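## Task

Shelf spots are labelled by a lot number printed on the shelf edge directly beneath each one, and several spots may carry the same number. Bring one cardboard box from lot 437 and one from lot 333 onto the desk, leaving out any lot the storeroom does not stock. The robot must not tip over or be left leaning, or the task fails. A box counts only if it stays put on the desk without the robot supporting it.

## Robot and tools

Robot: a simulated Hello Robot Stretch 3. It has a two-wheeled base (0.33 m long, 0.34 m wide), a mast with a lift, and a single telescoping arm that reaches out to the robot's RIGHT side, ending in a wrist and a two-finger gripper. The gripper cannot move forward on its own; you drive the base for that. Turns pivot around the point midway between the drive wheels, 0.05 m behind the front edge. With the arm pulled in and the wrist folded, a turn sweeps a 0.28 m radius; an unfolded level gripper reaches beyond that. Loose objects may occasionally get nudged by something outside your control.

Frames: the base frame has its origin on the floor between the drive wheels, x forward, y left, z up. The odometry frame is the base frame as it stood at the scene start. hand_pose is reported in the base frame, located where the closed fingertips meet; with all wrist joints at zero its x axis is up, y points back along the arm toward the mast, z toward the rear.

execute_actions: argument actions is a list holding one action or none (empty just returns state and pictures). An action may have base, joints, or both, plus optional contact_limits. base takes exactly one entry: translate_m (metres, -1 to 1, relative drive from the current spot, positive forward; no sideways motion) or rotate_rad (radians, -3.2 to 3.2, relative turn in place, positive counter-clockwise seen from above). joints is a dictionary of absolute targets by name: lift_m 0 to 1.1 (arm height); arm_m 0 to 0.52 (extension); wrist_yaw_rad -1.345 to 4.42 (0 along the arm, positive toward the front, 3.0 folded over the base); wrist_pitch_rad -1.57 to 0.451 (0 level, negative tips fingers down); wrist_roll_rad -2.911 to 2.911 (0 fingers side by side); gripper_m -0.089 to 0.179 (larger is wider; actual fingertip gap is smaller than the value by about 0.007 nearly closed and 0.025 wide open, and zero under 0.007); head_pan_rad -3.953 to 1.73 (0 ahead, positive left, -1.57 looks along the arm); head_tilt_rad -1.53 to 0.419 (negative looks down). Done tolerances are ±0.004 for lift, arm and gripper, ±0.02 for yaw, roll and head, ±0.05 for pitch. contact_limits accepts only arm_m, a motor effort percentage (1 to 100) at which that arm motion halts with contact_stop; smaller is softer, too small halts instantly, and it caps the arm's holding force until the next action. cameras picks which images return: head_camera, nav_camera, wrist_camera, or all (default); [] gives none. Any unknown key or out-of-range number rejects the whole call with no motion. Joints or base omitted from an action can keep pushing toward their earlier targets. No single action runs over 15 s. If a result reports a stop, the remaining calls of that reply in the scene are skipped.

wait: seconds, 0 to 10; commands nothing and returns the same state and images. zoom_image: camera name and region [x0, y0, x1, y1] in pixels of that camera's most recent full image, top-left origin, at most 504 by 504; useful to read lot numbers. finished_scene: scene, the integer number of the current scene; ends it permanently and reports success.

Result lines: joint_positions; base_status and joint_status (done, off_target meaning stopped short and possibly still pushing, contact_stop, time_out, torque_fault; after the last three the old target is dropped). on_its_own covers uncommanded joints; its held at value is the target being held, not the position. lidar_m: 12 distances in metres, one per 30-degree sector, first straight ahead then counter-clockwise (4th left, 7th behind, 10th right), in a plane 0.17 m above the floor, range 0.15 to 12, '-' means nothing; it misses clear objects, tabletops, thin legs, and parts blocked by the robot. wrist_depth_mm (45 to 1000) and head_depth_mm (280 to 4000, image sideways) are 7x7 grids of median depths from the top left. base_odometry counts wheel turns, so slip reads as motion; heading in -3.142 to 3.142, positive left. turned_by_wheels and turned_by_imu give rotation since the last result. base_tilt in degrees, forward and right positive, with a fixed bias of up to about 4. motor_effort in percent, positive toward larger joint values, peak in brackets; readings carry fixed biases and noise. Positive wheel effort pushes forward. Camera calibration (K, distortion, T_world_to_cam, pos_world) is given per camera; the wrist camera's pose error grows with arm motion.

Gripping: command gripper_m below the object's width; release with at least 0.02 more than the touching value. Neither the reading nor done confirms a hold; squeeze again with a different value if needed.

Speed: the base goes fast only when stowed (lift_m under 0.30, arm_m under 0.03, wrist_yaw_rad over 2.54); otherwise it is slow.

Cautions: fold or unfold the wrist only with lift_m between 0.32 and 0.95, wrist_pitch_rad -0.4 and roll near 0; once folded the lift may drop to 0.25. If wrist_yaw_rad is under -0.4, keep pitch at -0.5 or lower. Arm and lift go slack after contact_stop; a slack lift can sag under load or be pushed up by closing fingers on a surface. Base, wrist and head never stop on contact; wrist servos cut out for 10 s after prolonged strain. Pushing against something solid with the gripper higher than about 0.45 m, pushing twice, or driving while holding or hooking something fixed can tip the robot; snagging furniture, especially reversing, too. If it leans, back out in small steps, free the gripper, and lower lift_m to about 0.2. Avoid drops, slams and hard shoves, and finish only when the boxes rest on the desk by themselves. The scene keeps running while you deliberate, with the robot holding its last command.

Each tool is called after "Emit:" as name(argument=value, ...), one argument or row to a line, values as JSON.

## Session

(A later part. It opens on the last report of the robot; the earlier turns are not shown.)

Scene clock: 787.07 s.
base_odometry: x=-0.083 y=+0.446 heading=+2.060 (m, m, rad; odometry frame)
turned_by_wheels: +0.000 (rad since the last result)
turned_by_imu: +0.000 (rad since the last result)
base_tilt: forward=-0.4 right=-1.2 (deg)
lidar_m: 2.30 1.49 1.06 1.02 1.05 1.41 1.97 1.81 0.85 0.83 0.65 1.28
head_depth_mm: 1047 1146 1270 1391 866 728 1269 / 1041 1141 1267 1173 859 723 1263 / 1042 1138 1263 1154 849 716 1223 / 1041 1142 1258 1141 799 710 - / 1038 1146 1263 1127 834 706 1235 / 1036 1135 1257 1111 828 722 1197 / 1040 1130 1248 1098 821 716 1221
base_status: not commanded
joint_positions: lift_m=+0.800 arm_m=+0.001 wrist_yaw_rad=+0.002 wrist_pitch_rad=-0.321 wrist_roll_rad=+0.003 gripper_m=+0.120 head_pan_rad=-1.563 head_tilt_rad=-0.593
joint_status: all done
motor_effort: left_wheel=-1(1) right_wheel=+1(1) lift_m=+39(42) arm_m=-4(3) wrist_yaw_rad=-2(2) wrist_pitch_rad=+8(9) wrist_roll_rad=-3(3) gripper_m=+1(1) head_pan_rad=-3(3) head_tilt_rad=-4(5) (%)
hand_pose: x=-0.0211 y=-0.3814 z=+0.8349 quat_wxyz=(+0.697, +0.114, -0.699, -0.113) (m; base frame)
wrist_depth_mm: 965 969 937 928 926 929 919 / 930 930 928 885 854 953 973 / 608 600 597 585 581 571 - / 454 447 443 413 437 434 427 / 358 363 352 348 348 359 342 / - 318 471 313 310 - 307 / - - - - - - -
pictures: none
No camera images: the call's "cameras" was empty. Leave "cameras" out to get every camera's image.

Emit:
execute_actions(
  actions=[
    {"joints": {"wrist_yaw_rad": 3.0, "wrist_pitch_rad": -0.4, "head_pan_rad": 0.9, "head_tilt_rad": -0.2}},
  ],
  cameras=["head_camera", "nav_camera"],
)

Scene clock: 796.80 s.
base_odometry: x=-0.083 y=+0.446 heading=+2.060 (m, m, rad; odometry frame)
turned_by_wheels: +0.000 (rad since the last result)
turned_by_imu: +0.000 (rad since the last result)
base_tilt: forward=-0.2 right=-1.2 (deg)
lidar_m: 2.30 1.48 1.06 1.02 1.05 1.41 1.97 1.82 0.85 0.83 0.65 1.28
head_depth_mm: 2274 2374 2412 2443 2474 2403 1758 / 2321 2531 2599 2679 2728 2377 1742 / 1993 1369 1416 1475 1549 1621 1648 / 1226 1223 1276 1324 1375 1431 1508 / 1099 1132 1160 1202 1250 1297 1349 / 1006 1039 1072 1104 1134 1180 1218 / 933 963 983 1017 1045 1082 1109
base_status: not commanded
joint_positions: lift_m=+0.800 arm_m=+0.001 wrist_yaw_rad=+2.997 wrist_pitch_rad=-0.412 wrist_roll_rad=+0.003 gripper_m=+0.120 head_pan_rad=+0.893 head_tilt_rad=-0.211
joint_status: all done
motor_effort: left_wheel=-2(1) right_wheel=+1(1) lift_m=+40(39) arm_m=-3(4) wrist_yaw_rad=+2(2) wrist_pitch_rad=+5(9) wrist_roll_rad=-3(3) gripper_m=+1(1) head_pan_rad=+3(36) head_tilt_rad=+6(30) (%)
hand_pose: x=+0.0112 y=+0.0770 z=+0.8139 quat_wxyz=(+0.195, +0.702, +0.094, +0.679) (m; base frame)
wrist_depth_mm: 922 - 938 975 - - - / 968 - - - - - - / - - - - - - - / - - - - - - - / - - - - - - - / - - - - - - - / - 998 986 975 958 930 954
pictures: head_camera (sideways: a quarter turn clockwise sets it upright), nav_camera (sideways: a quarter turn counterclockwise sets it upright)
camera_calibration (this result's frames):
head_camera: T_world_to_cam=[[-0.0630669, -0.15209, -0.986352, 1.29975], [-0.748131, 0.661339, -0.0541395, 0.0746846], [0.660547, 0.734506, -0.155492, 0.153909], [0, 0, 0, 1]] pos_world=[0.0361813, 0.0352408, 1.30999]
nav_camera: T_world_to_cam=[[0.102019, 0.153835, 0.982816, -1.23691], [0.786864, -0.616946, 0.0148892, 0.0259887], [0.608635, 0.771824, -0.183987, 0.188974], [0, 0, 0, 1]] pos_world=[-0.00927846, 0.0604587, 1.25003]
Images, in order (width x height): head_camera 896x504, nav_camera 672x504.

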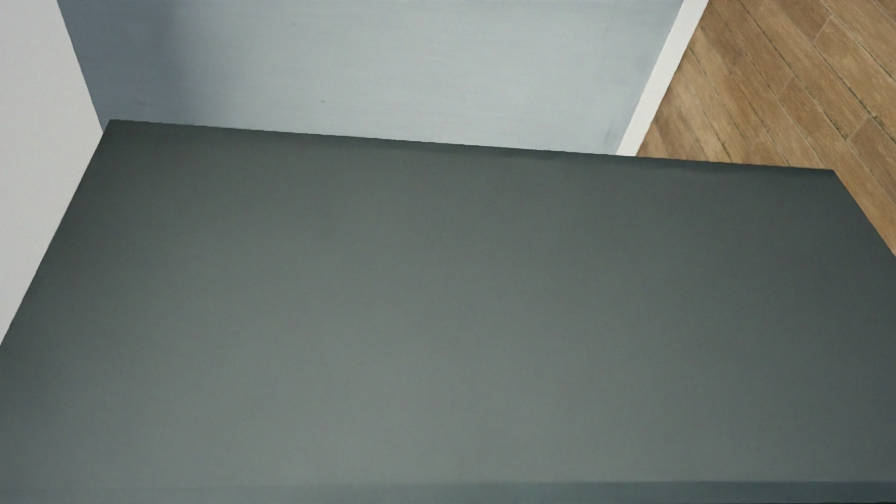

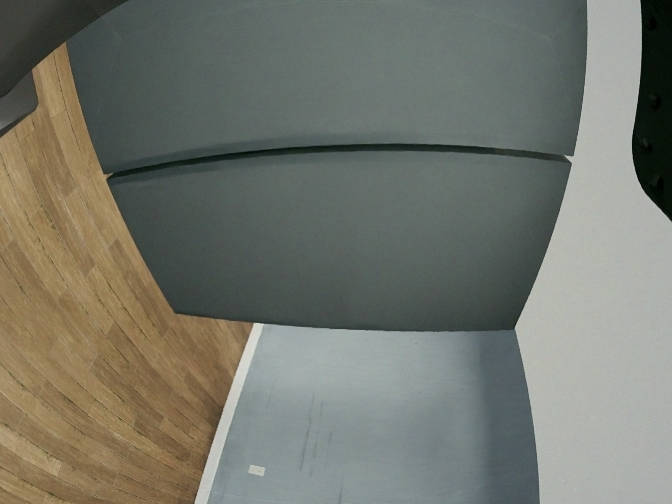

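Emit:
execute_actions(
  actions=[
    {"joints": {"lift_m": 0.25, "head_pan_rad": 0.0, "head_tilt_rad": -0.2}},
  ],
  cameras=[],
)

Emit:
execute_actions(
  actions=[
    {"base": {"translate_m": 1.0}},
  ],
  cameras=[],
)

Scene clock: 821.53 s.
base_odometry: x=-0.083 y=+0.446 heading=+2.060 (m, m, rad; odometry frame)
turned_by_wheels: +0.000 (rad since the last result)
turned_by_imu: +0.000 (rad since the last result)
base_tilt: forward=-0.3 right=-1.1 (deg)
lidar_m: 2.30 1.48 1.07 1.02 1.05 1.41 1.97 1.81 0.85 0.83 0.65 1.28
head_depth_mm: 2100 2135 2213 2280 2368 2272 1764 / 2096 2147 2198 2276 2343 2395 1747 / 2093 2132 2195 2250 2340 2365 1738 / 2061 2119 2182 2250 2321 2326 1720 / 2072 2129 2171 2238 2309 2297 1700 / 2067 2125 2171 2231 2294 2286 1697 / 2037 2102 2177 2210 2301 2271 1691
base_status: not commanded
joint_positions: lift_m=+0.250 arm_m=+0.001 wrist_yaw_rad=+2.997 wrist_pitch_rad=-0.414 wrist_roll_rad=+0.003 gripper_m=+0.120 head_pan_rad=+0.007 head_tilt_rad=-0.211
joint_status: all done
motor_effort: left_wheel=-1(1) right_wheel=+1(1) lift_m=+31(35) arm_m=-3(4) wrist_yaw_rad=+1(2) wrist_pitch_rad=+5(5) wrist_roll_rad=-3(3) gripper_m=+1(1) head_pan_rad=-2(34) head_tilt_rad=+6(7) (%)
hand_pose: x=+0.0111 y=+0.0768 z=+0.2638 quat_wxyz=(+0.195, +0.701, +0.095, +0.679) (m; base frame)
wrist_depth_mm: 915 - 952 994 - - - / 972 - - - - - - / 843 839 831 835 811 793 784 / 670 663 648 652 642 634 628 / 558 555 557 546 537 550 524 / 482 - - - 463 - 448 / - - - - 402 387 395
pictures: none
No camera images: the call's "cameras" was empty. Leave "cameras" out to get every camera's image.

Scene clock: 826.57 s.
base_odometry: x=-0.553 y=+1.329 heading=+2.060 (m, m, rad; odometry frame)
turned_by_wheels: +0.000 (rad since the last result)
turned_by_imu: +0.001 (rad since the last result)
base_tilt: forward=-0.2 right=-1.1 (deg)
lidar_m: 1.31 1.35 1.82 1.04 1.07 1.45 2.96 0.97 0.98 0.80 1.28 1.37
head_depth_mm: 1179 1206 1242 1278 1325 1369 1420 / 1171 1206 1240 1277 1309 1365 1411 / 1164 1200 1232 1275 1301 1360 1404 / 1160 1194 1223 1271 1301 1357 1396 / 1157 1191 1228 1267 1305 1346 1395 / 1159 1190 1222 1259 1297 1341 1386 / 1153 1180 1216 1256 1296 1327 1381
base_status: done
joint_positions: lift_m=+0.250 arm_m=+0.001 wrist_yaw_rad=+2.998 wrist_pitch_rad=-0.414 wrist_roll_rad=+0.003 gripper_m=+0.120 head_pan_rad=+0.007 head_tilt_rad=-0.210
joint_status: not commanded
motor_effort: left_wheel=-1(7) right_wheel=+0(8) lift_m=+32(31) arm_m=-3(4) wrist_yaw_rad=+1(2) wrist_pitch_rad=+5(5) wrist_roll_rad=-3(3) gripper_m=+1(1) head_pan_rad=-2(2) head_tilt_rad=+6(6) (%)
hand_pose: x=+0.0110 y=+0.0768 z=+0.2638 quat_wxyz=(+0.195, +0.701, +0.095, +0.679) (m; base frame)
wrist_depth_mm: 926 - 996 - - - - / - - - - - - - / 857 843 825 823 804 802 793 / 662 668 653 646 641 637 631 / 557 549 551 543 535 542 520 / 479 - - - 460 - 452 / - - - - 402 387 398
pictures: none
No camera images: the call's "cameras" was empty. Leave "cameras" out to get every camera's image.

Emit:
execute_actions(
  actions=[
    {"base": {"translate_m": 0.7}},
  ],
  cameras=[],
)

Emit:
execute_actions(
  actions=[
    {"base": {"rotate_rad": 1.571}},
  ],
  cameras=["head_camera", "nav_camera"],
)

Scene clock: 836.63 s.
base_odometry: x=-0.882 y=+1.947 heading=+2.060 (m, m, rad; odometry frame)
turned_by_wheels: +0.000 (rad since the last result)
turned_by_imu: +0.000 (rad since the last result)
base_tilt: forward=-0.4 right=-1.1 (deg)
lidar_m: 0.62 0.64 0.86 2.22 1.30 1.47 3.62 1.58 1.03 1.23 0.90 0.65
head_depth_mm: 530 544 559 578 596 614 628 / 526 542 557 576 593 611 624 / 518 537 551 570 588 610 621 / 523 537 548 564 581 598 612 / 526 540 556 573 590 609 628 / 525 539 554 572 590 608 625 / 524 536 551 570 588 605 625
base_status: done
joint_positions: lift_m=+0.250 arm_m=+0.001 wrist_yaw_rad=+2.998 wrist_pitch_rad=-0.414 wrist_roll_rad=+0.003 gripper_m=+0.120 head_pan_rad=+0.007 head_tilt_rad=-0.210
joint_status: not commanded
motor_effort: left_wheel=-1(6) right_wheel=+1(7) lift_m=+32(31) arm_m=-3(3) wrist_yaw_rad=+2(1) wrist_pitch_rad=+5(5) wrist_roll_rad=-3(3) gripper_m=+0(1) head_pan_rad=-3(3) head_tilt_rad=+6(6) (%)
hand_pose: x=+0.0110 y=+0.0768 z=+0.2638 quat_wxyz=(+0.195, +0.701, +0.095, +0.679) (m; base frame)
wrist_depth_mm: 957 - - - - 962 695 / - - - - - 927 697 / 868 842 835 815 806 797 694 / 675 667 650 650 638 641 625 / 556 554 549 540 531 547 524 / 484 - - - 457 - 453 / - - - - 401 390 394
pictures: none
No camera images: the call's "cameras" was empty. Leave "cameras" out to get every camera's image.

Scene clock: 838.80 s.
base_odometry: x=-0.882 y=+1.947 heading=-2.653 (m, m, rad; odometry frame)
turned_by_wheels: +1.571 (rad since the last result)
turned_by_imu: +1.539 (rad since the last result)
base_tilt: forward=-0.3 right=-1.3 (deg)
lidar_m: 2.07 1.13 1.44 3.53 1.77 1.03 1.23 0.92 0.65 0.62 0.63 0.84
head_depth_mm: 1600 1565 1534 1496 1480 1453 1429 / 2093 2204 2147 2072 2032 1991 1714 / 2282 2339 2424 2490 2588 2352 1739 / 2276 2352 2404 2476 2536 2338 1719 / 2252 2309 2413 2471 2545 2337 1704 / 2241 2299 2389 2438 2501 2302 1697 / 2061 1337 1363 1399 1436 1482 1519
base_status: done
joint_positions: lift_m=+0.250 arm_m=+0.001 wrist_yaw_rad=+2.998 wrist_pitch_rad=-0.414 wrist_roll_rad=+0.003 gripper_m=+0.120 head_pan_rad=+0.007 head_tilt_rad=-0.210
joint_status: not commanded
motor_effort: left_wheel=-1(7) right_wheel=+1(10) lift_m=+31(31) arm_m=-4(4) wrist_yaw_rad=+0(1) wrist_pitch_rad=+5(5) wrist_roll_rad=-3(3) gripper_m=+0(0) head_pan_rad=-2(3) head_tilt_rad=+5(5) (%)
hand_pose: x=+0.0110 y=+0.0768 z=+0.2638 quat_wxyz=(+0.195, +0.701, +0.095, +0.679) (m; base frame)
wrist_depth_mm: - - - - - - - / - - - - - - - / 851 840 839 817 812 796 784 / 675 661 652 649 644 629 634 / 559 546 554 542 535 550 524 / 484 - - - 459 - 450 / - - - - 399 390 395
pictures: head_camera (sideways: a quarter turn clockwise sets it upright), nav_camera (sideways: a quarter turn counterclockwise sets it upright)
camera_calibration (this result's frames):
head_camera: T_world_to_cam=[[-0.156716, -0.0473573, -0.986508, 1.30053], [0.0390046, 0.997774, -0.0540944, 0.0698244], [0.986873, -0.0469558, -0.15452, 0.150654], [0, 0, 0, 1]] pos_world=[0.0524147, -0.00100527, 1.31004]
nav_camera: T_world_to_cam=[[0.182712, 0.0182936, 0.982996, -1.23764], [0.019918, -0.999691, 0.0149021, 0.0306503], [0.982965, 0.0168565, -0.183019, 0.185431], [0, 0, 0, 1]] pos_world=[0.043248, 0.0501559, 1.25007]
Images, in order (width x height): head_camera 896x504, nav_camera 672x504.

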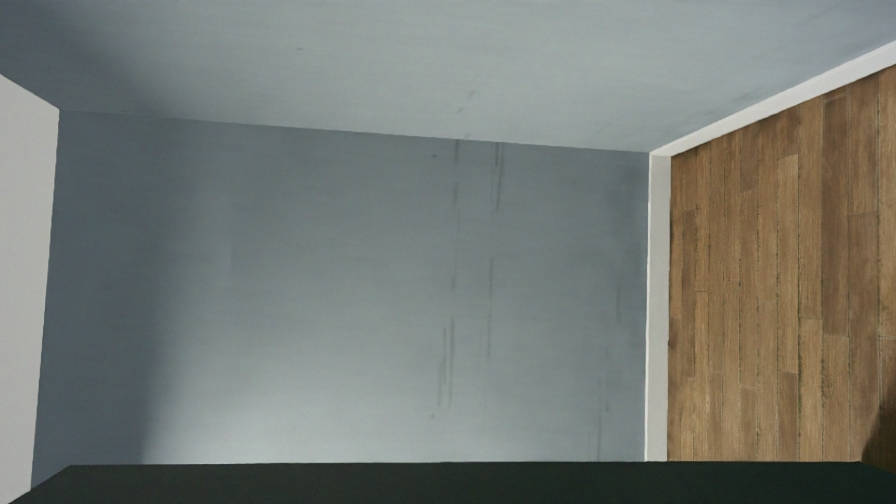

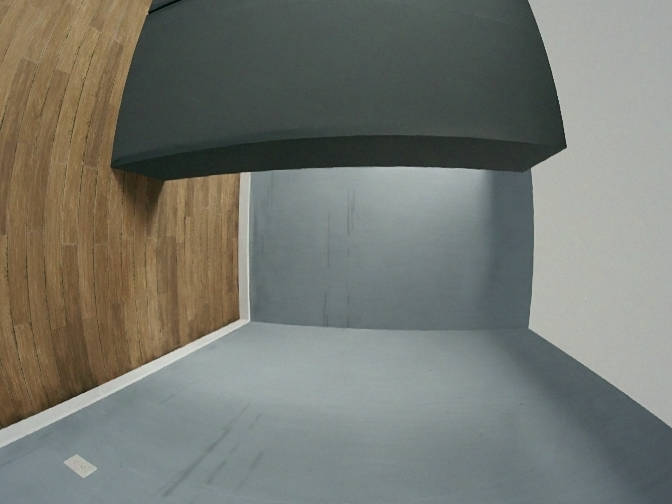

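Emit:
execute_actions(
  actions=[
    {"base": {"translate_m": 1.0}},
  ],
  cameras=[],
)

Emit:
execute_actions(
  actions=[
    {"base": {"translate_m": 0.9}, "joints": {"head_pan_rad": 1.57, "head_tilt_rad": -0.2}},
  ],
  cameras=["head_camera", "nav_camera"],
)

Scene clock: 852.87 s.
base_odometry: x=-1.764 y=+1.477 heading=-2.653 (m, m, rad; odometry frame)
turned_by_wheels: +0.000 (rad since the last result)
turned_by_imu: +0.001 (rad since the last result)
base_tilt: forward=-0.4 right=-1.2 (deg)
lidar_m: 1.53 0.66 0.47 0.45 2.62 1.91 2.22 0.85 0.61 0.58 0.59 0.79
head_depth_mm: 1383 1420 1429 1400 1380 1360 1337 / 1383 1424 1465 1501 1564 1606 1638 / 1374 1406 1462 1499 1548 1585 1630 / 1373 1400 1443 1490 1538 1586 1618 / 1360 1390 1433 1483 1533 1579 1600 / 1351 1384 1424 1472 1522 1567 1603 / 1344 1381 1405 1467 1512 1554 1587
base_status: done
joint_positions: lift_m=+0.250 arm_m=+0.001 wrist_yaw_rad=+2.998 wrist_pitch_rad=-0.414 wrist_roll_rad=+0.003 gripper_m=+0.120 head_pan_rad=+0.007 head_tilt_rad=-0.210
joint_status: not commanded
motor_effort: left_wheel=-2(6) right_wheel=+1(6) lift_m=+31(31) arm_m=-4(4) wrist_yaw_rad=+1(0) wrist_pitch_rad=+5(5) wrist_roll_rad=-3(3) gripper_m=+1(1) head_pan_rad=-2(3) head_tilt_rad=+5(5) (%)
hand_pose: x=+0.0110 y=+0.0768 z=+0.2637 quat_wxyz=(+0.195, +0.701, +0.095, +0.679) (m; base frame)
wrist_depth_mm: - - - 513 467 485 506 / - - - 575 509 530 563 / 850 832 835 653 567 583 714 / 669 671 651 617 617 633 628 / 558 552 554 541 538 544 528 / 478 - - - 460 - 452 / - - - - 397 387 394
pictures: none
No camera images: the call's "cameras" was empty. Leave "cameras" out to get every camera's image.

Scene clock: 857.63 s.
base_odometry: x=-2.559 y=+1.054 heading=-2.653 (m, m, rad; odometry frame)
turned_by_wheels: +0.000 (rad since the last result)
turned_by_imu: +0.001 (rad since the last result)
base_tilt: forward=-0.3 right=-1.2 (deg)
lidar_m: 0.64 0.65 0.87 2.15 0.61 0.65 2.51 0.80 0.56 0.54 0.55 0.67
head_depth_mm: 1569 1541 1508 1482 1455 1440 1421 / 2056 2149 2072 2022 2009 1946 1687 / - 3351 3316 3317 3040 2373 1726 / - 3914 - - 3612 2337 1719 / - 3893 - - 3616 2325 1710 / - 3011 2973 3087 2837 2260 1699 / - 1789 1366 1380 1416 1459 1500
base_status: done
joint_positions: lift_m=+0.250 arm_m=+0.001 wrist_yaw_rad=+2.998 wrist_pitch_rad=-0.414 wrist_roll_rad=+0.003 gripper_m=+0.120 head_pan_rad=+1.563 head_tilt_rad=-0.210
joint_status: all done
motor_effort: left_wheel=-1(6) right_wheel=+1(7) lift_m=+31(31) arm_m=-3(4) wrist_yaw_rad=+2(1) wrist_pitch_rad=+5(5) wrist_roll_rad=-3(3) gripper_m=+1(1) head_pan_rad=+3(35) head_tilt_rad=+5(4) (%)
hand_pose: x=+0.0110 y=+0.0768 z=+0.2637 quat_wxyz=(+0.195, +0.701, +0.095, +0.679) (m; base frame)
wrist_depth_mm: - - - - - 968 691 / 946 - - - - 925 696 / 570 747 821 814 816 804 698 / 578 662 653 648 642 634 630 / 557 552 547 542 538 540 526 / 482 - - - 455 - 450 / - - - - 403 391 394
pictures: head_camera (sideways: a quarter turn clockwise sets it upright), nav_camera (sideways: a quarter turn counterclockwise sets it upright)
camera_calibration (this result's frames):
head_camera: T_world_to_cam=[[0.0450534, -0.157331, -0.986518, 1.29931], [-0.997094, 0.0536433, -0.0540914, 0.0761407], [0.0614303, 0.986088, -0.154457, 0.156216], [0, 0, 0, 1]] pos_world=[0.00778471, 0.0462944, 1.31004]
nav_camera: T_world_to_cam=[[-0.0156113, 0.182897, 0.983008, -1.23644], [0.999875, 0.00524735, 0.0149029, 0.0246714], [-0.00243249, 0.983118, -0.182956, 0.191359], [0, 0, 0, 1]] pos_world=[-0.0435054, 0.0378832, 1.25007]
Images, in order (width x height): head_camera 896x504, nav_camera 672x504.

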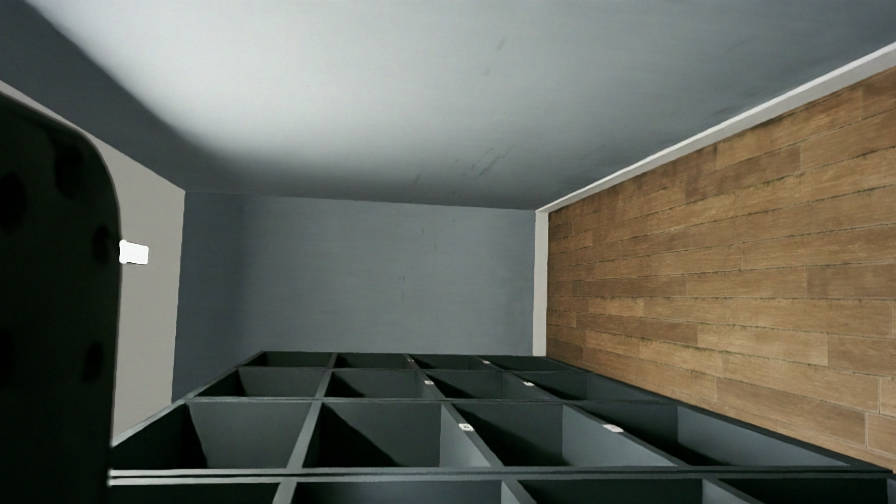

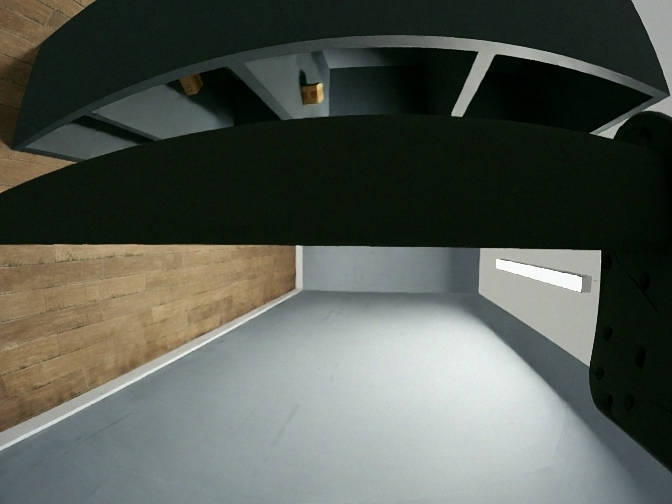

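Emit:
execute_actions(
  actions=[
    {"base": {"rotate_rad": 1.571}, "joints": {"head_pan_rad": 1.2, "head_tilt_rad": -0.25}},
  ],
  cameras=["head_camera", "nav_camera"],
)

Scene clock: 873.43 s.
base_odometry: x=-2.559 y=+1.054 heading=-1.082 (m, m, rad; odometry frame)
turned_by_wheels: +1.571 (rad since the last result)
turned_by_imu: +1.539 (rad since the last result)
base_tilt: forward=-0.3 right=-1.1 (deg)
lidar_m: 2.01 0.61 0.64 2.75 0.82 0.57 0.54 0.55 0.68 0.64 0.65 0.85
head_depth_mm: 595 600 608 612 619 626 634 / 688 694 702 713 722 731 741 / 815 828 840 854 863 877 896 / 2580 3108 3305 3332 3273 2211 1594 / 2620 3009 3103 3120 3270 2158 1632 / 2637 2870 2954 3003 3047 2169 1630 / 2601 2735 2852 2926 3006 2167 1625
base_status: done
joint_positions: lift_m=+0.250 arm_m=+0.001 wrist_yaw_rad=+2.998 wrist_pitch_rad=-0.414 wrist_roll_rad=+0.003 gripper_m=+0.120 head_pan_rad=+1.207 head_tilt_rad=-0.248
joint_status: all done
motor_effort: left_wheel=-1(8) right_wheel=+1(8) lift_m=+32(31) arm_m=-4(3) wrist_yaw_rad=+1(1) wrist_pitch_rad=+5(5) wrist_roll_rad=-3(3) gripper_m=+1(1) head_pan_rad=-3(23) head_tilt_rad=-2(6) (%)
hand_pose: x=+0.0110 y=+0.0768 z=+0.2637 quat_wxyz=(+0.195, +0.701, +0.095, +0.679) (m; base frame)
wrist_depth_mm: 854 - - - - 713 518 / 854 - - - - 727 528 / 793 851 815 821 815 722 571 / 668 663 659 662 647 636 592 / 555 554 555 539 534 545 526 / 481 - - - 456 - 450 / - - - - 399 386 395
pictures: head_camera (sideways: a quarter turn clockwise sets it upright), nav_camera (sideways: a quarter turn counterclockwise sets it upright)
camera_calibration (this result's frames):
head_camera: T_world_to_cam=[[-0.025652, -0.197481, -0.979971, 1.29117], [-0.916645, 0.395793, -0.055765, 0.0778261], [0.398879, 0.896855, -0.191173, 0.20195], [0, 0, 0, 1]] pos_world=[0.0239065, 0.0430595, 1.30826]
nav_camera: T_world_to_cam=[[0.0621042, 0.211047, 0.975501, -1.22709], [0.939237, -0.342968, 0.0144048, 0.0256905], [0.337606, 0.915332, -0.219523, 0.236882], [0, 0, 0, 1]] pos_world=[-0.0278943, 0.0509608, 1.24866]
Images, in order (width x height): head_camera 896x504, nav_camera 672x504.

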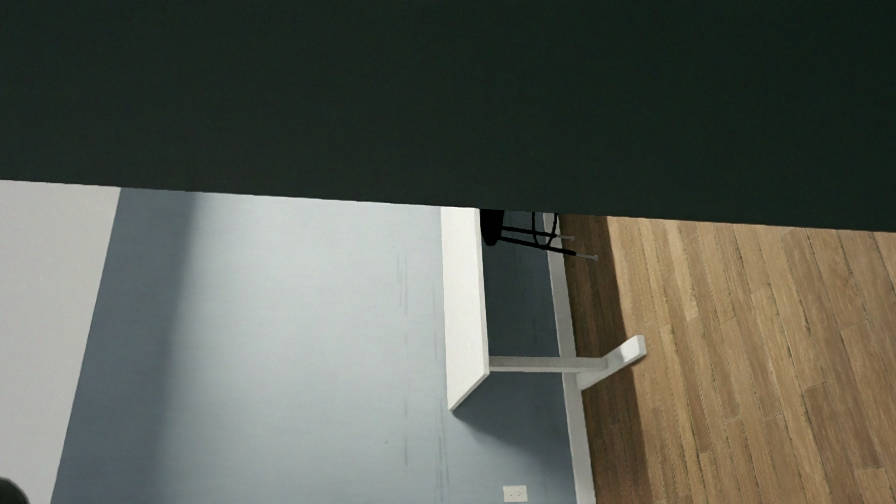

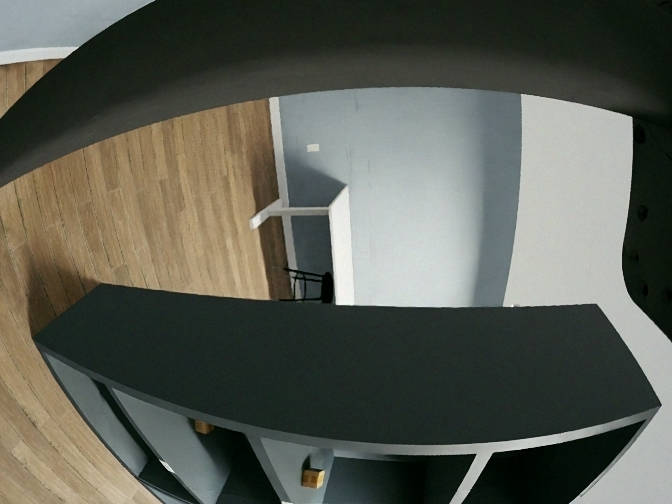

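Emit:
execute_actions(
  actions=[],
)

Scene clock: 894.33 s.
base_odometry: x=-2.559 y=+1.054 heading=-1.082 (m, m, rad; odometry frame)
turned_by_wheels: +0.000 (rad since the last result)
turned_by_imu: +0.000 (rad since the last result)
base_tilt: forward=-0.3 right=-1.2 (deg)
lidar_m: 2.00 0.61 0.64 2.75 0.82 0.57 0.54 0.55 0.67 0.64 0.65 0.86
head_depth_mm: 597 601 607 613 619 627 634 / 691 695 707 712 722 731 741 / 816 830 838 852 860 875 888 / 2590 3159 3261 3321 3291 2197 1590 / 2628 2984 3097 3165 3218 2189 1635 / 2654 2871 2951 3045 3037 2161 1631 / 2627 2734 2857 2902 3036 2133 1611
base_status: done
joint_positions: lift_m=+0.250 arm_m=+0.001 wrist_yaw_rad=+2.998 wrist_pitch_rad=-0.414 wrist_roll_rad=+0.003 gripper_m=+0.120 head_pan_rad=+1.207 head_tilt_rad=-0.248
joint_status: all done
motor_effort: left_wheel=-2(8) right_wheel=+1(8) lift_m=+31(31) arm_m=-4(3) wrist_yaw_rad=+3(1) wrist_pitch_rad=+5(5) wrist_roll_rad=-3(3) gripper_m=+1(1) head_pan_rad=-2(23) head_tilt_rad=-2(6) (%)
hand_pose: x=+0.0110 y=+0.0768 z=+0.2637 quat_wxyz=(+0.195, +0.701, +0.095, +0.679) (m; base frame)
wrist_depth_mm: 866 - - - - 705 514 / 840 - - - - 732 526 / 791 846 821 820 798 725 570 / 680 674 651 655 638 636 594 / 556 553 550 542 536 543 530 / 480 - - - 459 - 451 / - - - - 403 388 391
pictures: head_camera (sideways: a quarter turn clockwise sets it upright), nav_camera (sideways: a quarter turn counterclockwise sets it upright), wrist_camera
camera_calibration (this result's frames):
head_camera: T_world_to_cam=[[-0.025652, -0.197482, -0.979971, 1.29117], [-0.916645, 0.395793, -0.055765, 0.0778261], [0.398879, 0.896855, -0.191173, 0.20195], [0, 0, 0, 1]] pos_world=[0.0239065, 0.0430595, 1.30826]
nav_camera: T_world_to_cam=[[0.0621043, 0.211048, 0.975501, -1.22709], [0.939237, -0.342968, 0.0144048, 0.0256905], [0.337606, 0.915332, -0.219523, 0.236882], [0, 0, 0, 1]] pos_world=[-0.0278943, 0.0509608, 1.24866]
wrist_camera: T_world_to_cam=[[0.993761, -0.107862, -0.0283677, 0.0115263], [-0.0853057, -0.571249, -0.816331, 0.292648], [0.0718459, 0.813658, -0.576887, 0.25504], [0, 0, 0, 1]] pos_world=[-0.00481344, -0.0390972, 0.386354]
Images, in order (width x height): head_camera 896x504, nav_camera 672x504, wrist_camera 644x364.

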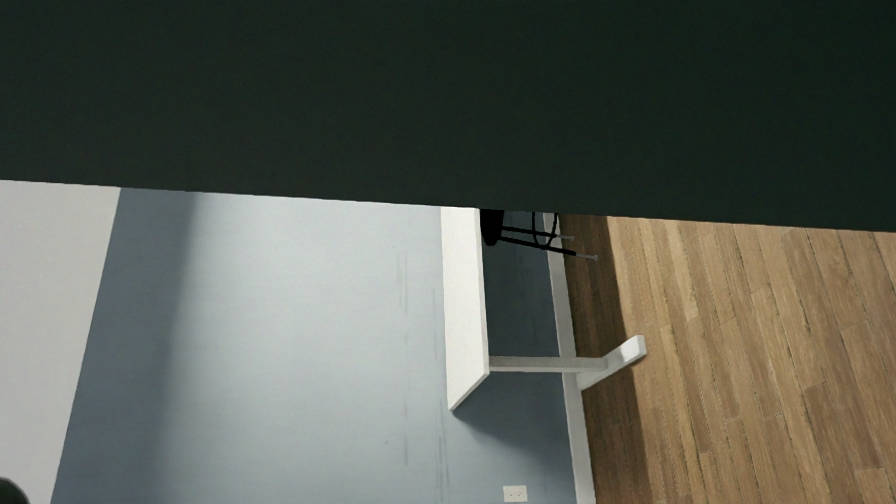

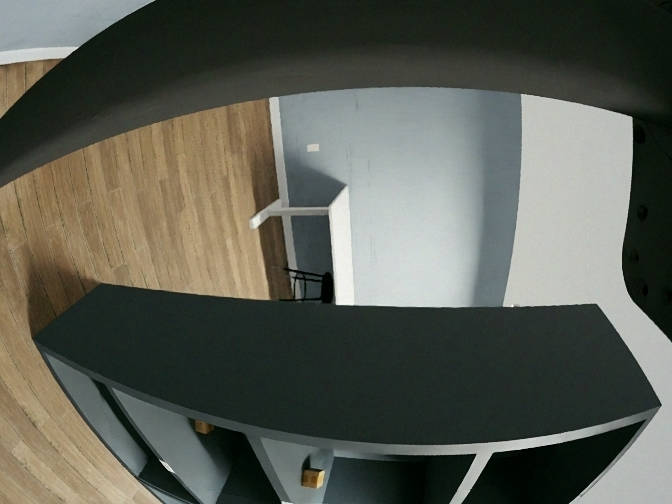

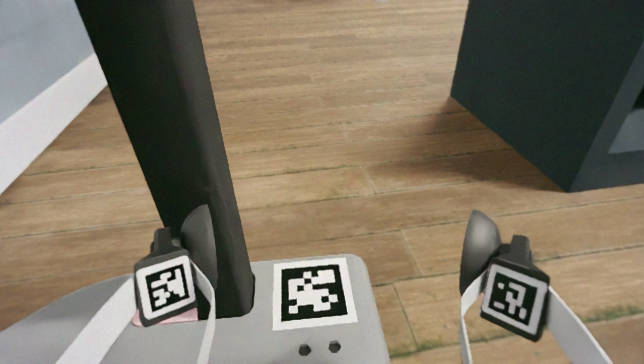

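Emit:
execute_actions(
  actions=[
    {"base": {"translate_m": 0.7}, "joints": {"head_pan_rad": 1.57, "head_tilt_rad": -0.35}},
  ],
)

Scene clock: 904.37 s.
base_odometry: x=-2.230 y=+0.436 heading=-1.082 (m, m, rad; odometry frame)
turned_by_wheels: +0.000 (rad since the last result)
turned_by_imu: +0.000 (rad since the last result)
base_tilt: forward=-0.3 right=-1.1 (deg)
lidar_m: 1.87 0.78 0.88 0.86 0.67 1.30 1.23 0.90 0.63 0.59 0.61 0.80
head_depth_mm: 336 782 834 882 582 483 905 / 334 779 824 874 681 478 899 / 334 775 813 867 673 474 890 / 340 764 807 858 665 471 889 / 347 760 802 845 659 466 881 / 353 752 793 842 650 462 875 / 360 665 712 724 624 459 775
base_status: done
joint_positions: lift_m=+0.250 arm_m=+0.001 wrist_yaw_rad=+2.998 wrist_pitch_rad=-0.414 wrist_roll_rad=+0.003 gripper_m=+0.120 head_pan_rad=+1.563 head_tilt_rad=-0.346
joint_status: all done
motor_effort: left_wheel=-2(6) right_wheel=+0(9) lift_m=+31(31) arm_m=-4(4) wrist_yaw_rad=+2(1) wrist_pitch_rad=+5(5) wrist_roll_rad=-3(3) gripper_m=+0(0) head_pan_rad=+3(23) head_tilt_rad=-3(14) (%)
hand_pose: x=+0.0110 y=+0.0768 z=+0.2637 quat_wxyz=(+0.195, +0.701, +0.095, +0.679) (m; base frame)
wrist_depth_mm: - - 815 846 886 912 698 / - - 861 875 867 857 717 / 855 800 670 659 648 642 629 / 670 649 554 570 594 614 626 / 555 552 551 537 538 547 521 / 477 - - - 460 - 452 / - - - - 402 392 394
pictures: head_camera (sideways: a quarter turn clockwise sets it upright), nav_camera (sideways: a quarter turn counterclockwise sets it upright), wrist_camera
camera_calibration (this result's frames):
head_camera: T_world_to_cam=[[0.0440171, -0.28912, -0.95628, 1.25978], [-0.997154, 0.0459382, -0.0597874, 0.0835466], [0.0612156, 0.95619, -0.286275, 0.327792], [0, 0, 0, 1]] pos_world=[0.00779084, 0.0469592, 1.30354]
nav_camera: T_world_to_cam=[[-0.0145802, 0.313976, 0.949319, -1.19242], [0.99989, 0.00712035, 0.0130019, 0.0271487], [-0.0026772, 0.949404, -0.314045, 0.36198], [0, 0, 0, 1]] pos_world=[-0.0435623, 0.0305313, 1.24531]
wrist_camera: T_world_to_cam=[[0.993762, -0.107855, -0.0283685, 0.0115277], [-0.0853032, -0.571262, -0.816323, 0.292643], [0.0718383, 0.81365, -0.576899, 0.255043], [0, 0, 0, 1]] pos_world=[-0.00481427, -0.0390971, 0.386352]
Images, in order (width x height): head_camera 896x504, nav_camera 672x504, wrist_camera 644x364.

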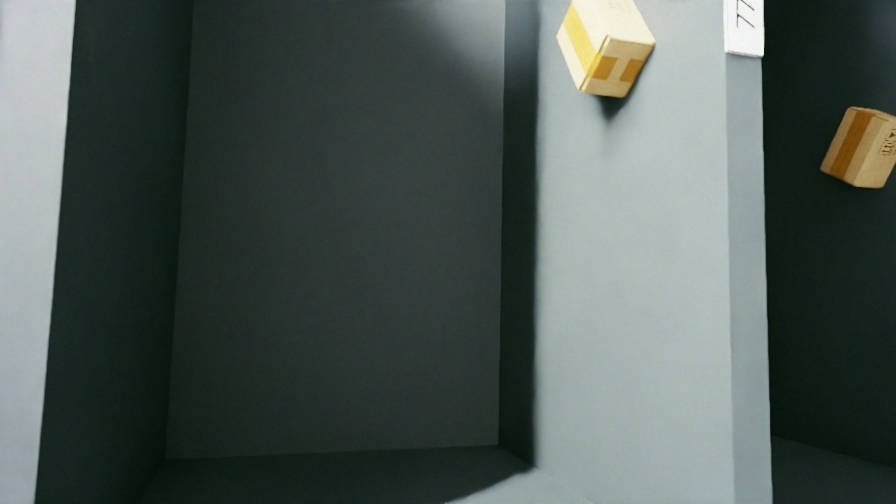

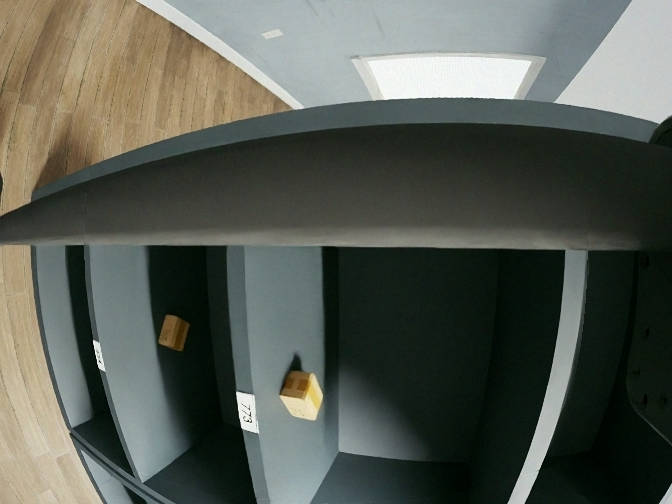

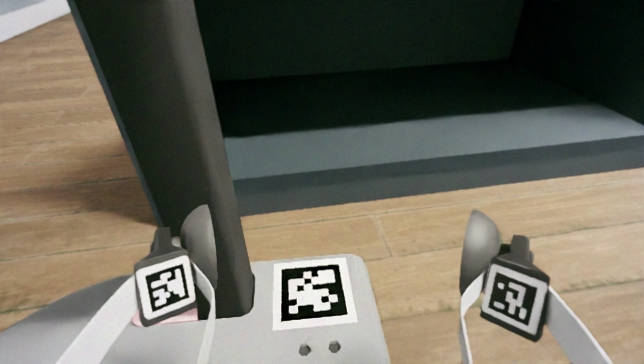

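Emit:
zoom_image(
  camera="nav_camera",
  region=[60, 310, 280, 450],
)

Region (60, 310, 280, 450) of nav_camera's 672x504 image, scaled by 2.291, with more detail than that image has; it fills the top 321 rows of this view, and the rest is white.

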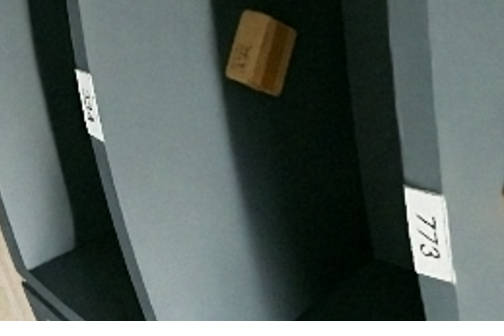

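Emit:
execute_actions(
  actions=[
    {"joints": {"head_pan_rad": 1.45, "head_tilt_rad": -0.95}},
  ],
  cameras=["head_camera"],
)

Scene clock: 916.33 s.
base_odometry: x=-2.230 y=+0.436 heading=-1.082 (m, m, rad; odometry frame)
turned_by_wheels: +0.000 (rad since the last result)
turned_by_imu: +0.000 (rad since the last result)
base_tilt: forward=-0.3 right=-1.2 (deg)
lidar_m: 1.88 0.78 0.88 0.86 0.67 1.30 1.23 0.90 0.63 0.59 0.61 0.79
head_depth_mm: 758 556 520 995 1256 1231 1113 / 747 535 514 989 895 1227 1108 / 733 586 508 959 893 1220 1104 / 723 580 492 967 863 1193 1097 / 708 571 484 966 858 1186 1107 / 701 564 478 957 833 1170 - / 690 558 472 903 811 - -
base_status: not commanded
joint_positions: lift_m=+0.250 arm_m=+0.001 wrist_yaw_rad=+2.998 wrist_pitch_rad=-0.414 wrist_roll_rad=+0.003 gripper_m=+0.120 head_pan_rad=+1.457 head_tilt_rad=-0.938
joint_status: all done
motor_effort: left_wheel=-1(1) right_wheel=+1(1) lift_m=+32(32) arm_m=-3(4) wrist_yaw_rad=+2(2) wrist_pitch_rad=+5(5) wrist_roll_rad=-3(3) gripper_m=+0(1) head_pan_rad=-3(12) head_tilt_rad=-7(42) (%)
hand_pose: x=+0.0110 y=+0.0768 z=+0.2637 quat_wxyz=(+0.195, +0.701, +0.095, +0.679) (m; base frame)
wrist_depth_mm: - - 826 847 868 913 708 / - - 856 881 864 847 722 / 863 792 660 655 652 643 634 / 672 655 555 571 592 608 622 / 555 550 549 542 535 547 525 / 482 - - - 454 - 451 / - - - - 402 387 397
pictures: head_camera (sideways: a quarter turn clockwise sets it upright)
camera_calibration (this result's frames):
head_camera: T_world_to_cam=[[-0.0416716, -0.773702, -0.632178, 0.837728], [-0.991255, 0.111308, -0.0708846, 0.0979061], [0.12521, 0.623695, -0.771574, 0.958787], [0, 0, 0, 1]] pos_world=[0.0119099, 0.0392631, 1.27631]
Images, in order (width x height): head_camera 896x504.

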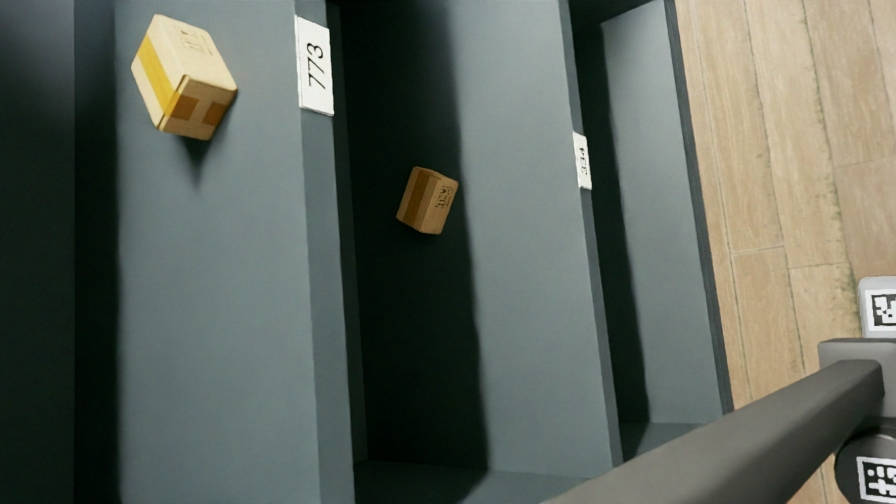

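Emit:
zoom_image(
  camera="head_camera",
  region=[540, 110, 640, 210],
)

Region (540, 110, 640, 210) of head_camera's 896x504 image, scaled by 5.040, with more detail than that image has.

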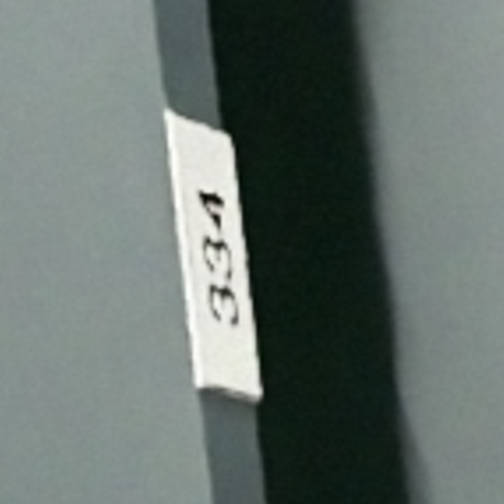

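Emit:
execute_actions(
  actions=[
    {"base": {"translate_m": 0.6}, "joints": {"head_pan_rad": 1.45, "head_tilt_rad": -0.7}},
  ],
  cameras=["head_camera", "nav_camera"],
)

Scene clock: 931.90 s.
base_odometry: x=-1.948 y=-0.093 heading=-1.082 (m, m, rad; odometry frame)
turned_by_wheels: +0.000 (rad since the last result)
turned_by_imu: +0.000 (rad since the last result)
base_tilt: forward=-0.3 right=-1.2 (deg)
lidar_m: 1.76 1.09 0.47 0.45 0.92 0.89 1.82 0.84 0.59 0.56 0.57 0.75
head_depth_mm: 788 885 726 593 999 899 1152 / 754 863 717 585 1007 890 1137 / 374 411 463 543 962 864 1116 / 354 402 467 528 631 773 1038 / 564 652 614 536 921 806 1078 / 721 804 675 535 969 805 1089 / 711 786 664 528 963 797 1106
base_status: done
joint_positions: lift_m=+0.250 arm_m=+0.001 wrist_yaw_rad=+2.998 wrist_pitch_rad=-0.414 wrist_roll_rad=+0.003 gripper_m=+0.120 head_pan_rad=+1.457 head_tilt_rad=-0.705
joint_status: all done
motor_effort: left_wheel=-2(6) right_wheel=+1(7) lift_m=+32(31) arm_m=-4(4) wrist_yaw_rad=+1(1) wrist_pitch_rad=+5(5) wrist_roll_rad=-3(3) gripper_m=+1(1) head_pan_rad=-2(3) head_tilt_rad=+2(23) (%)
hand_pose: x=+0.0109 y=+0.0768 z=+0.2637 quat_wxyz=(+0.195, +0.701, +0.095, +0.679) (m; base frame)
wrist_depth_mm: 784 - 849 503 906 959 973 / 839 - 886 610 815 847 842 / 690 681 660 601 637 630 666 / 553 564 580 595 618 631 628 / 553 554 552 544 532 547 524 / 479 - - - 459 - 451 / - - - - 399 384 394
pictures: head_camera (sideways: a quarter turn clockwise sets it upright), nav_camera (sideways: a quarter turn counterclockwise sets it upright)
camera_calibration (this result's frames):
head_camera: T_world_to_cam=[[-0.0230734, -0.608039, -0.793572, 1.04795], [-0.989333, 0.128088, -0.069376, 0.0959516], [0.14383, 0.783507, -0.604508, 0.741381], [0, 0, 0, 1]] pos_world=[0.012475, 0.0440258, 1.28645]
nav_camera: T_world_to_cam=[[0.0545185, 0.625607, 0.778231, -0.969694], [0.995421, -0.0953403, 0.00690881, 0.0351132], [0.078519, 0.774291, -0.62794, 0.769919], [0, 0, 0, 1]] pos_world=[-0.0425394, 0.0138537, 1.23787]
Images, in order (width x height): head_camera 896x504, nav_camera 672x504.

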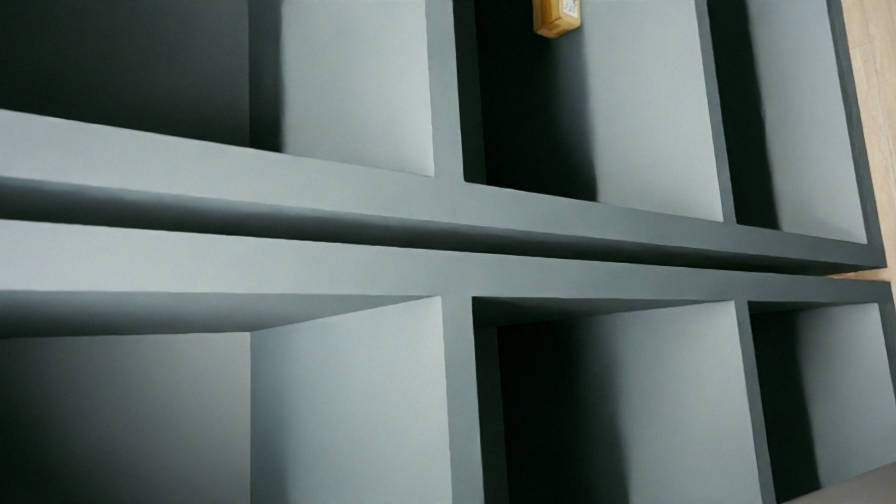

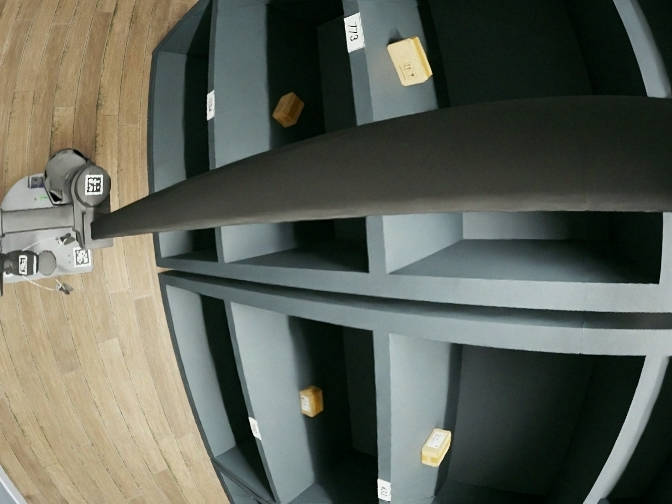

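Emit:
execute_actions(
  actions=[
    {"base": {"translate_m": 0.55}, "joints": {"head_pan_rad": 1.5, "head_tilt_rad": -0.85}},
  ],
  cameras=["head_camera", "nav_camera"],
)

Scene clock: 942.53 s.
base_odometry: x=-1.690 y=-0.579 heading=-1.082 (m, m, rad; odometry frame)
turned_by_wheels: +0.000 (rad since the last result)
turned_by_imu: +0.000 (rad since the last result)
base_tilt: forward=-0.4 right=-1.3 (deg)
lidar_m: 1.65 0.73 0.66 0.93 0.62 0.66 2.37 0.79 0.55 0.52 0.54 0.70
head_depth_mm: 811 764 599 930 923 1230 1143 / 809 752 592 1084 945 1221 1140 / 799 739 587 1079 911 1225 1122 / 790 728 556 1071 904 1208 1118 / 777 627 548 1061 898 1200 1111 / 769 704 541 1049 871 1188 1129 / 760 693 536 1039 865 1225 -
base_status: done
joint_positions: lift_m=+0.250 arm_m=+0.001 wrist_yaw_rad=+2.998 wrist_pitch_rad=-0.414 wrist_roll_rad=+0.003 gripper_m=+0.120 head_pan_rad=+1.493 head_tilt_rad=-0.839
joint_status: all done
motor_effort: left_wheel=-1(6) right_wheel=+1(7) lift_m=+31(32) arm_m=-4(4) wrist_yaw_rad=+0(1) wrist_pitch_rad=+5(5) wrist_roll_rad=-3(3) gripper_m=+1(1) head_pan_rad=+3(9) head_tilt_rad=-6(21) (%)
hand_pose: x=+0.0109 y=+0.0768 z=+0.2637 quat_wxyz=(+0.195, +0.701, +0.095, +0.679) (m; base frame)
wrist_depth_mm: 592 - 889 923 937 670 561 / 601 - 912 874 850 693 741 / 586 671 661 655 653 668 690 / 573 589 612 624 647 634 631 / 554 550 557 539 538 542 524 / 481 - - - 455 - 447 / - - - - 401 388 392
pictures: head_camera (sideways: a quarter turn clockwise sets it upright), nav_camera (sideways: a quarter turn counterclockwise sets it upright)
camera_calibration (this result's frames):
head_camera: T_world_to_cam=[[-0.0086961, -0.708903, -0.705253, 0.932748], [-0.994076, 0.0825428, -0.0707126, 0.0977084], [0.108342, 0.70046, -0.705421, 0.87286], [0, 0, 0, 1]] pos_world=[0.0106735, 0.0417591, 1.28047]
nav_camera: T_world_to_cam=[[0.039306, 0.725371, 0.687235, -0.851006], [0.998294, -0.0582268, 0.00436108, 0.0384135], [0.0431789, 0.685891, -0.726422, 0.898229], [0, 0, 0, 1]] pos_world=[-0.0436829, 0.00344449, 1.23717]
Images, in order (width x height): head_camera 896x504, nav_camera 672x504.

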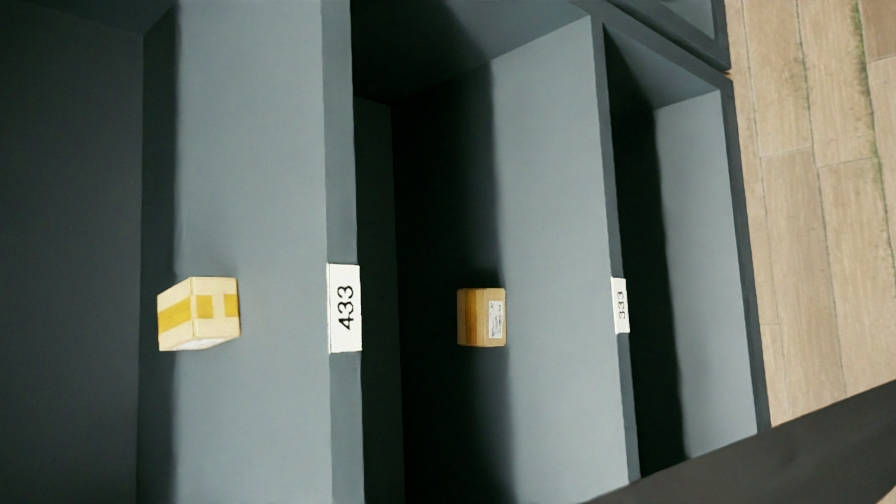

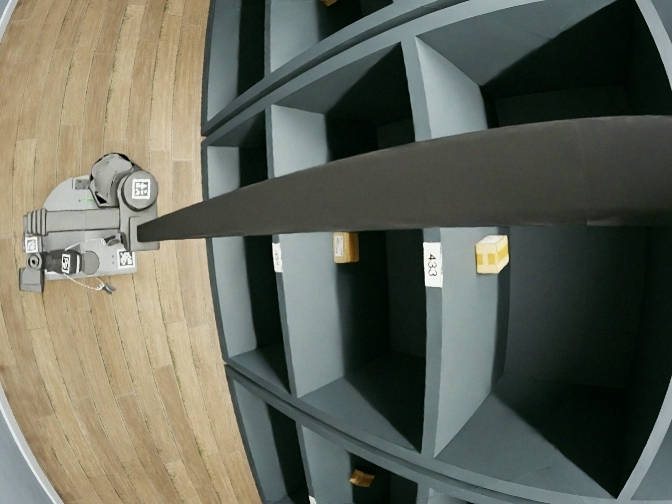

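Emit:
zoom_image(
  camera="head_camera",
  region=[570, 250, 670, 350],
)

Region (570, 250, 670, 350) of head_camera's 896x504 image, scaled by 5.040, with more detail than that image has.

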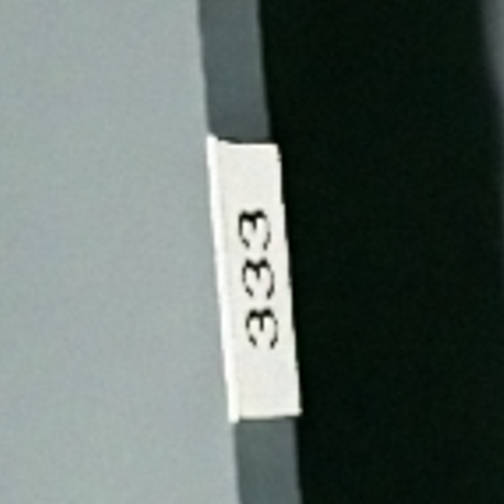

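Emit:
execute_actions(
  actions=[
    {"base": {"rotate_rad": 3.2}, "joints": {"head_pan_rad": -1.57, "head_tilt_rad": -0.85}},
  ],
  cameras=["head_camera"],
)

Scene clock: 996.57 s.
base_odometry: x=-1.690 y=-0.579 heading=+2.118 (m, m, rad; odometry frame)
turned_by_wheels: +3.200 (rad since the last result)
turned_by_imu: +3.140 (rad since the last result)
base_tilt: forward=-0.3 right=-1.1 (deg)
lidar_m: 2.37 0.77 0.55 0.52 0.54 0.71 1.78 0.71 0.67 0.94 0.61 0.66
head_depth_mm: 786 763 576 1062 927 1182 1138 / 784 750 567 1086 921 1231 1134 / 782 706 561 1081 916 1222 1127 / 781 654 556 1071 904 1208 1119 / 781 714 547 1059 900 1196 1114 / 780 703 563 1054 892 1196 1110 / 778 692 555 1038 888 1185 1101
base_status: done
joint_positions: lift_m=+0.250 arm_m=+0.001 wrist_yaw_rad=+2.998 wrist_pitch_rad=-0.414 wrist_roll_rad=+0.003 gripper_m=+0.120 head_pan_rad=-1.563 head_tilt_rad=-0.840
joint_status: all done
motor_effort: left_wheel=-1(9) right_wheel=+1(8) lift_m=+31(31) arm_m=-3(4) wrist_yaw_rad=+1(1) wrist_pitch_rad=+5(5) wrist_roll_rad=-3(3) gripper_m=+1(1) head_pan_rad=-3(33) head_tilt_rad=-6(9) (%)
hand_pose: x=+0.0109 y=+0.0768 z=+0.2637 quat_wxyz=(+0.195, +0.701, +0.095, +0.679) (m; base frame)
wrist_depth_mm: 477 - 511 529 552 562 584 / 521 - 555 572 600 617 647 / 567 580 611 628 645 659 689 / 603 608 638 654 644 638 635 / 560 551 549 538 537 544 522 / 480 - - - 454 - 452 / - - - - 400 388 395
pictures: head_camera (sideways: a quarter turn clockwise sets it upright)
camera_calibration (this result's frames):
head_camera: T_world_to_cam=[[-0.0518283, 0.707642, -0.704668, 0.93225], [0.997493, 0.00263754, -0.0707169, 0.0855653], [-0.0481836, -0.706567, -0.706004, 0.874574], [0, 0, 0, 1]] pos_world=[0.00510625, -0.0419794, 1.28043]
Images, in order (width x height): head_camera 896x504.

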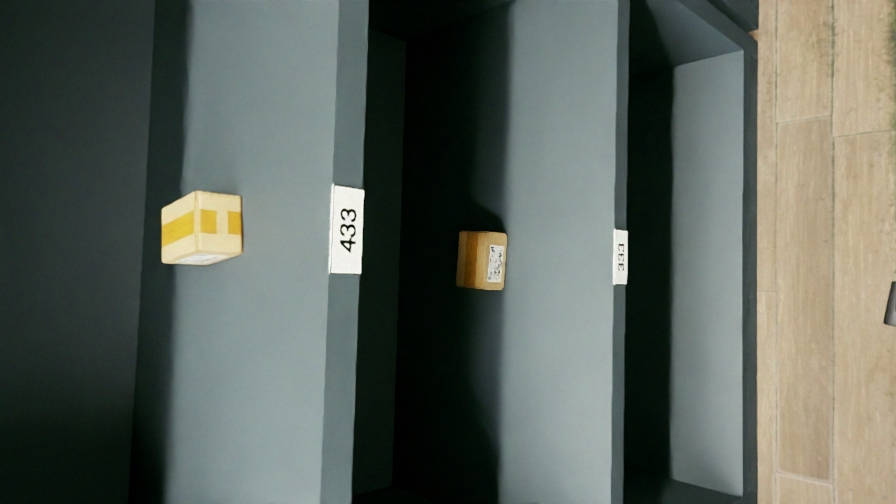

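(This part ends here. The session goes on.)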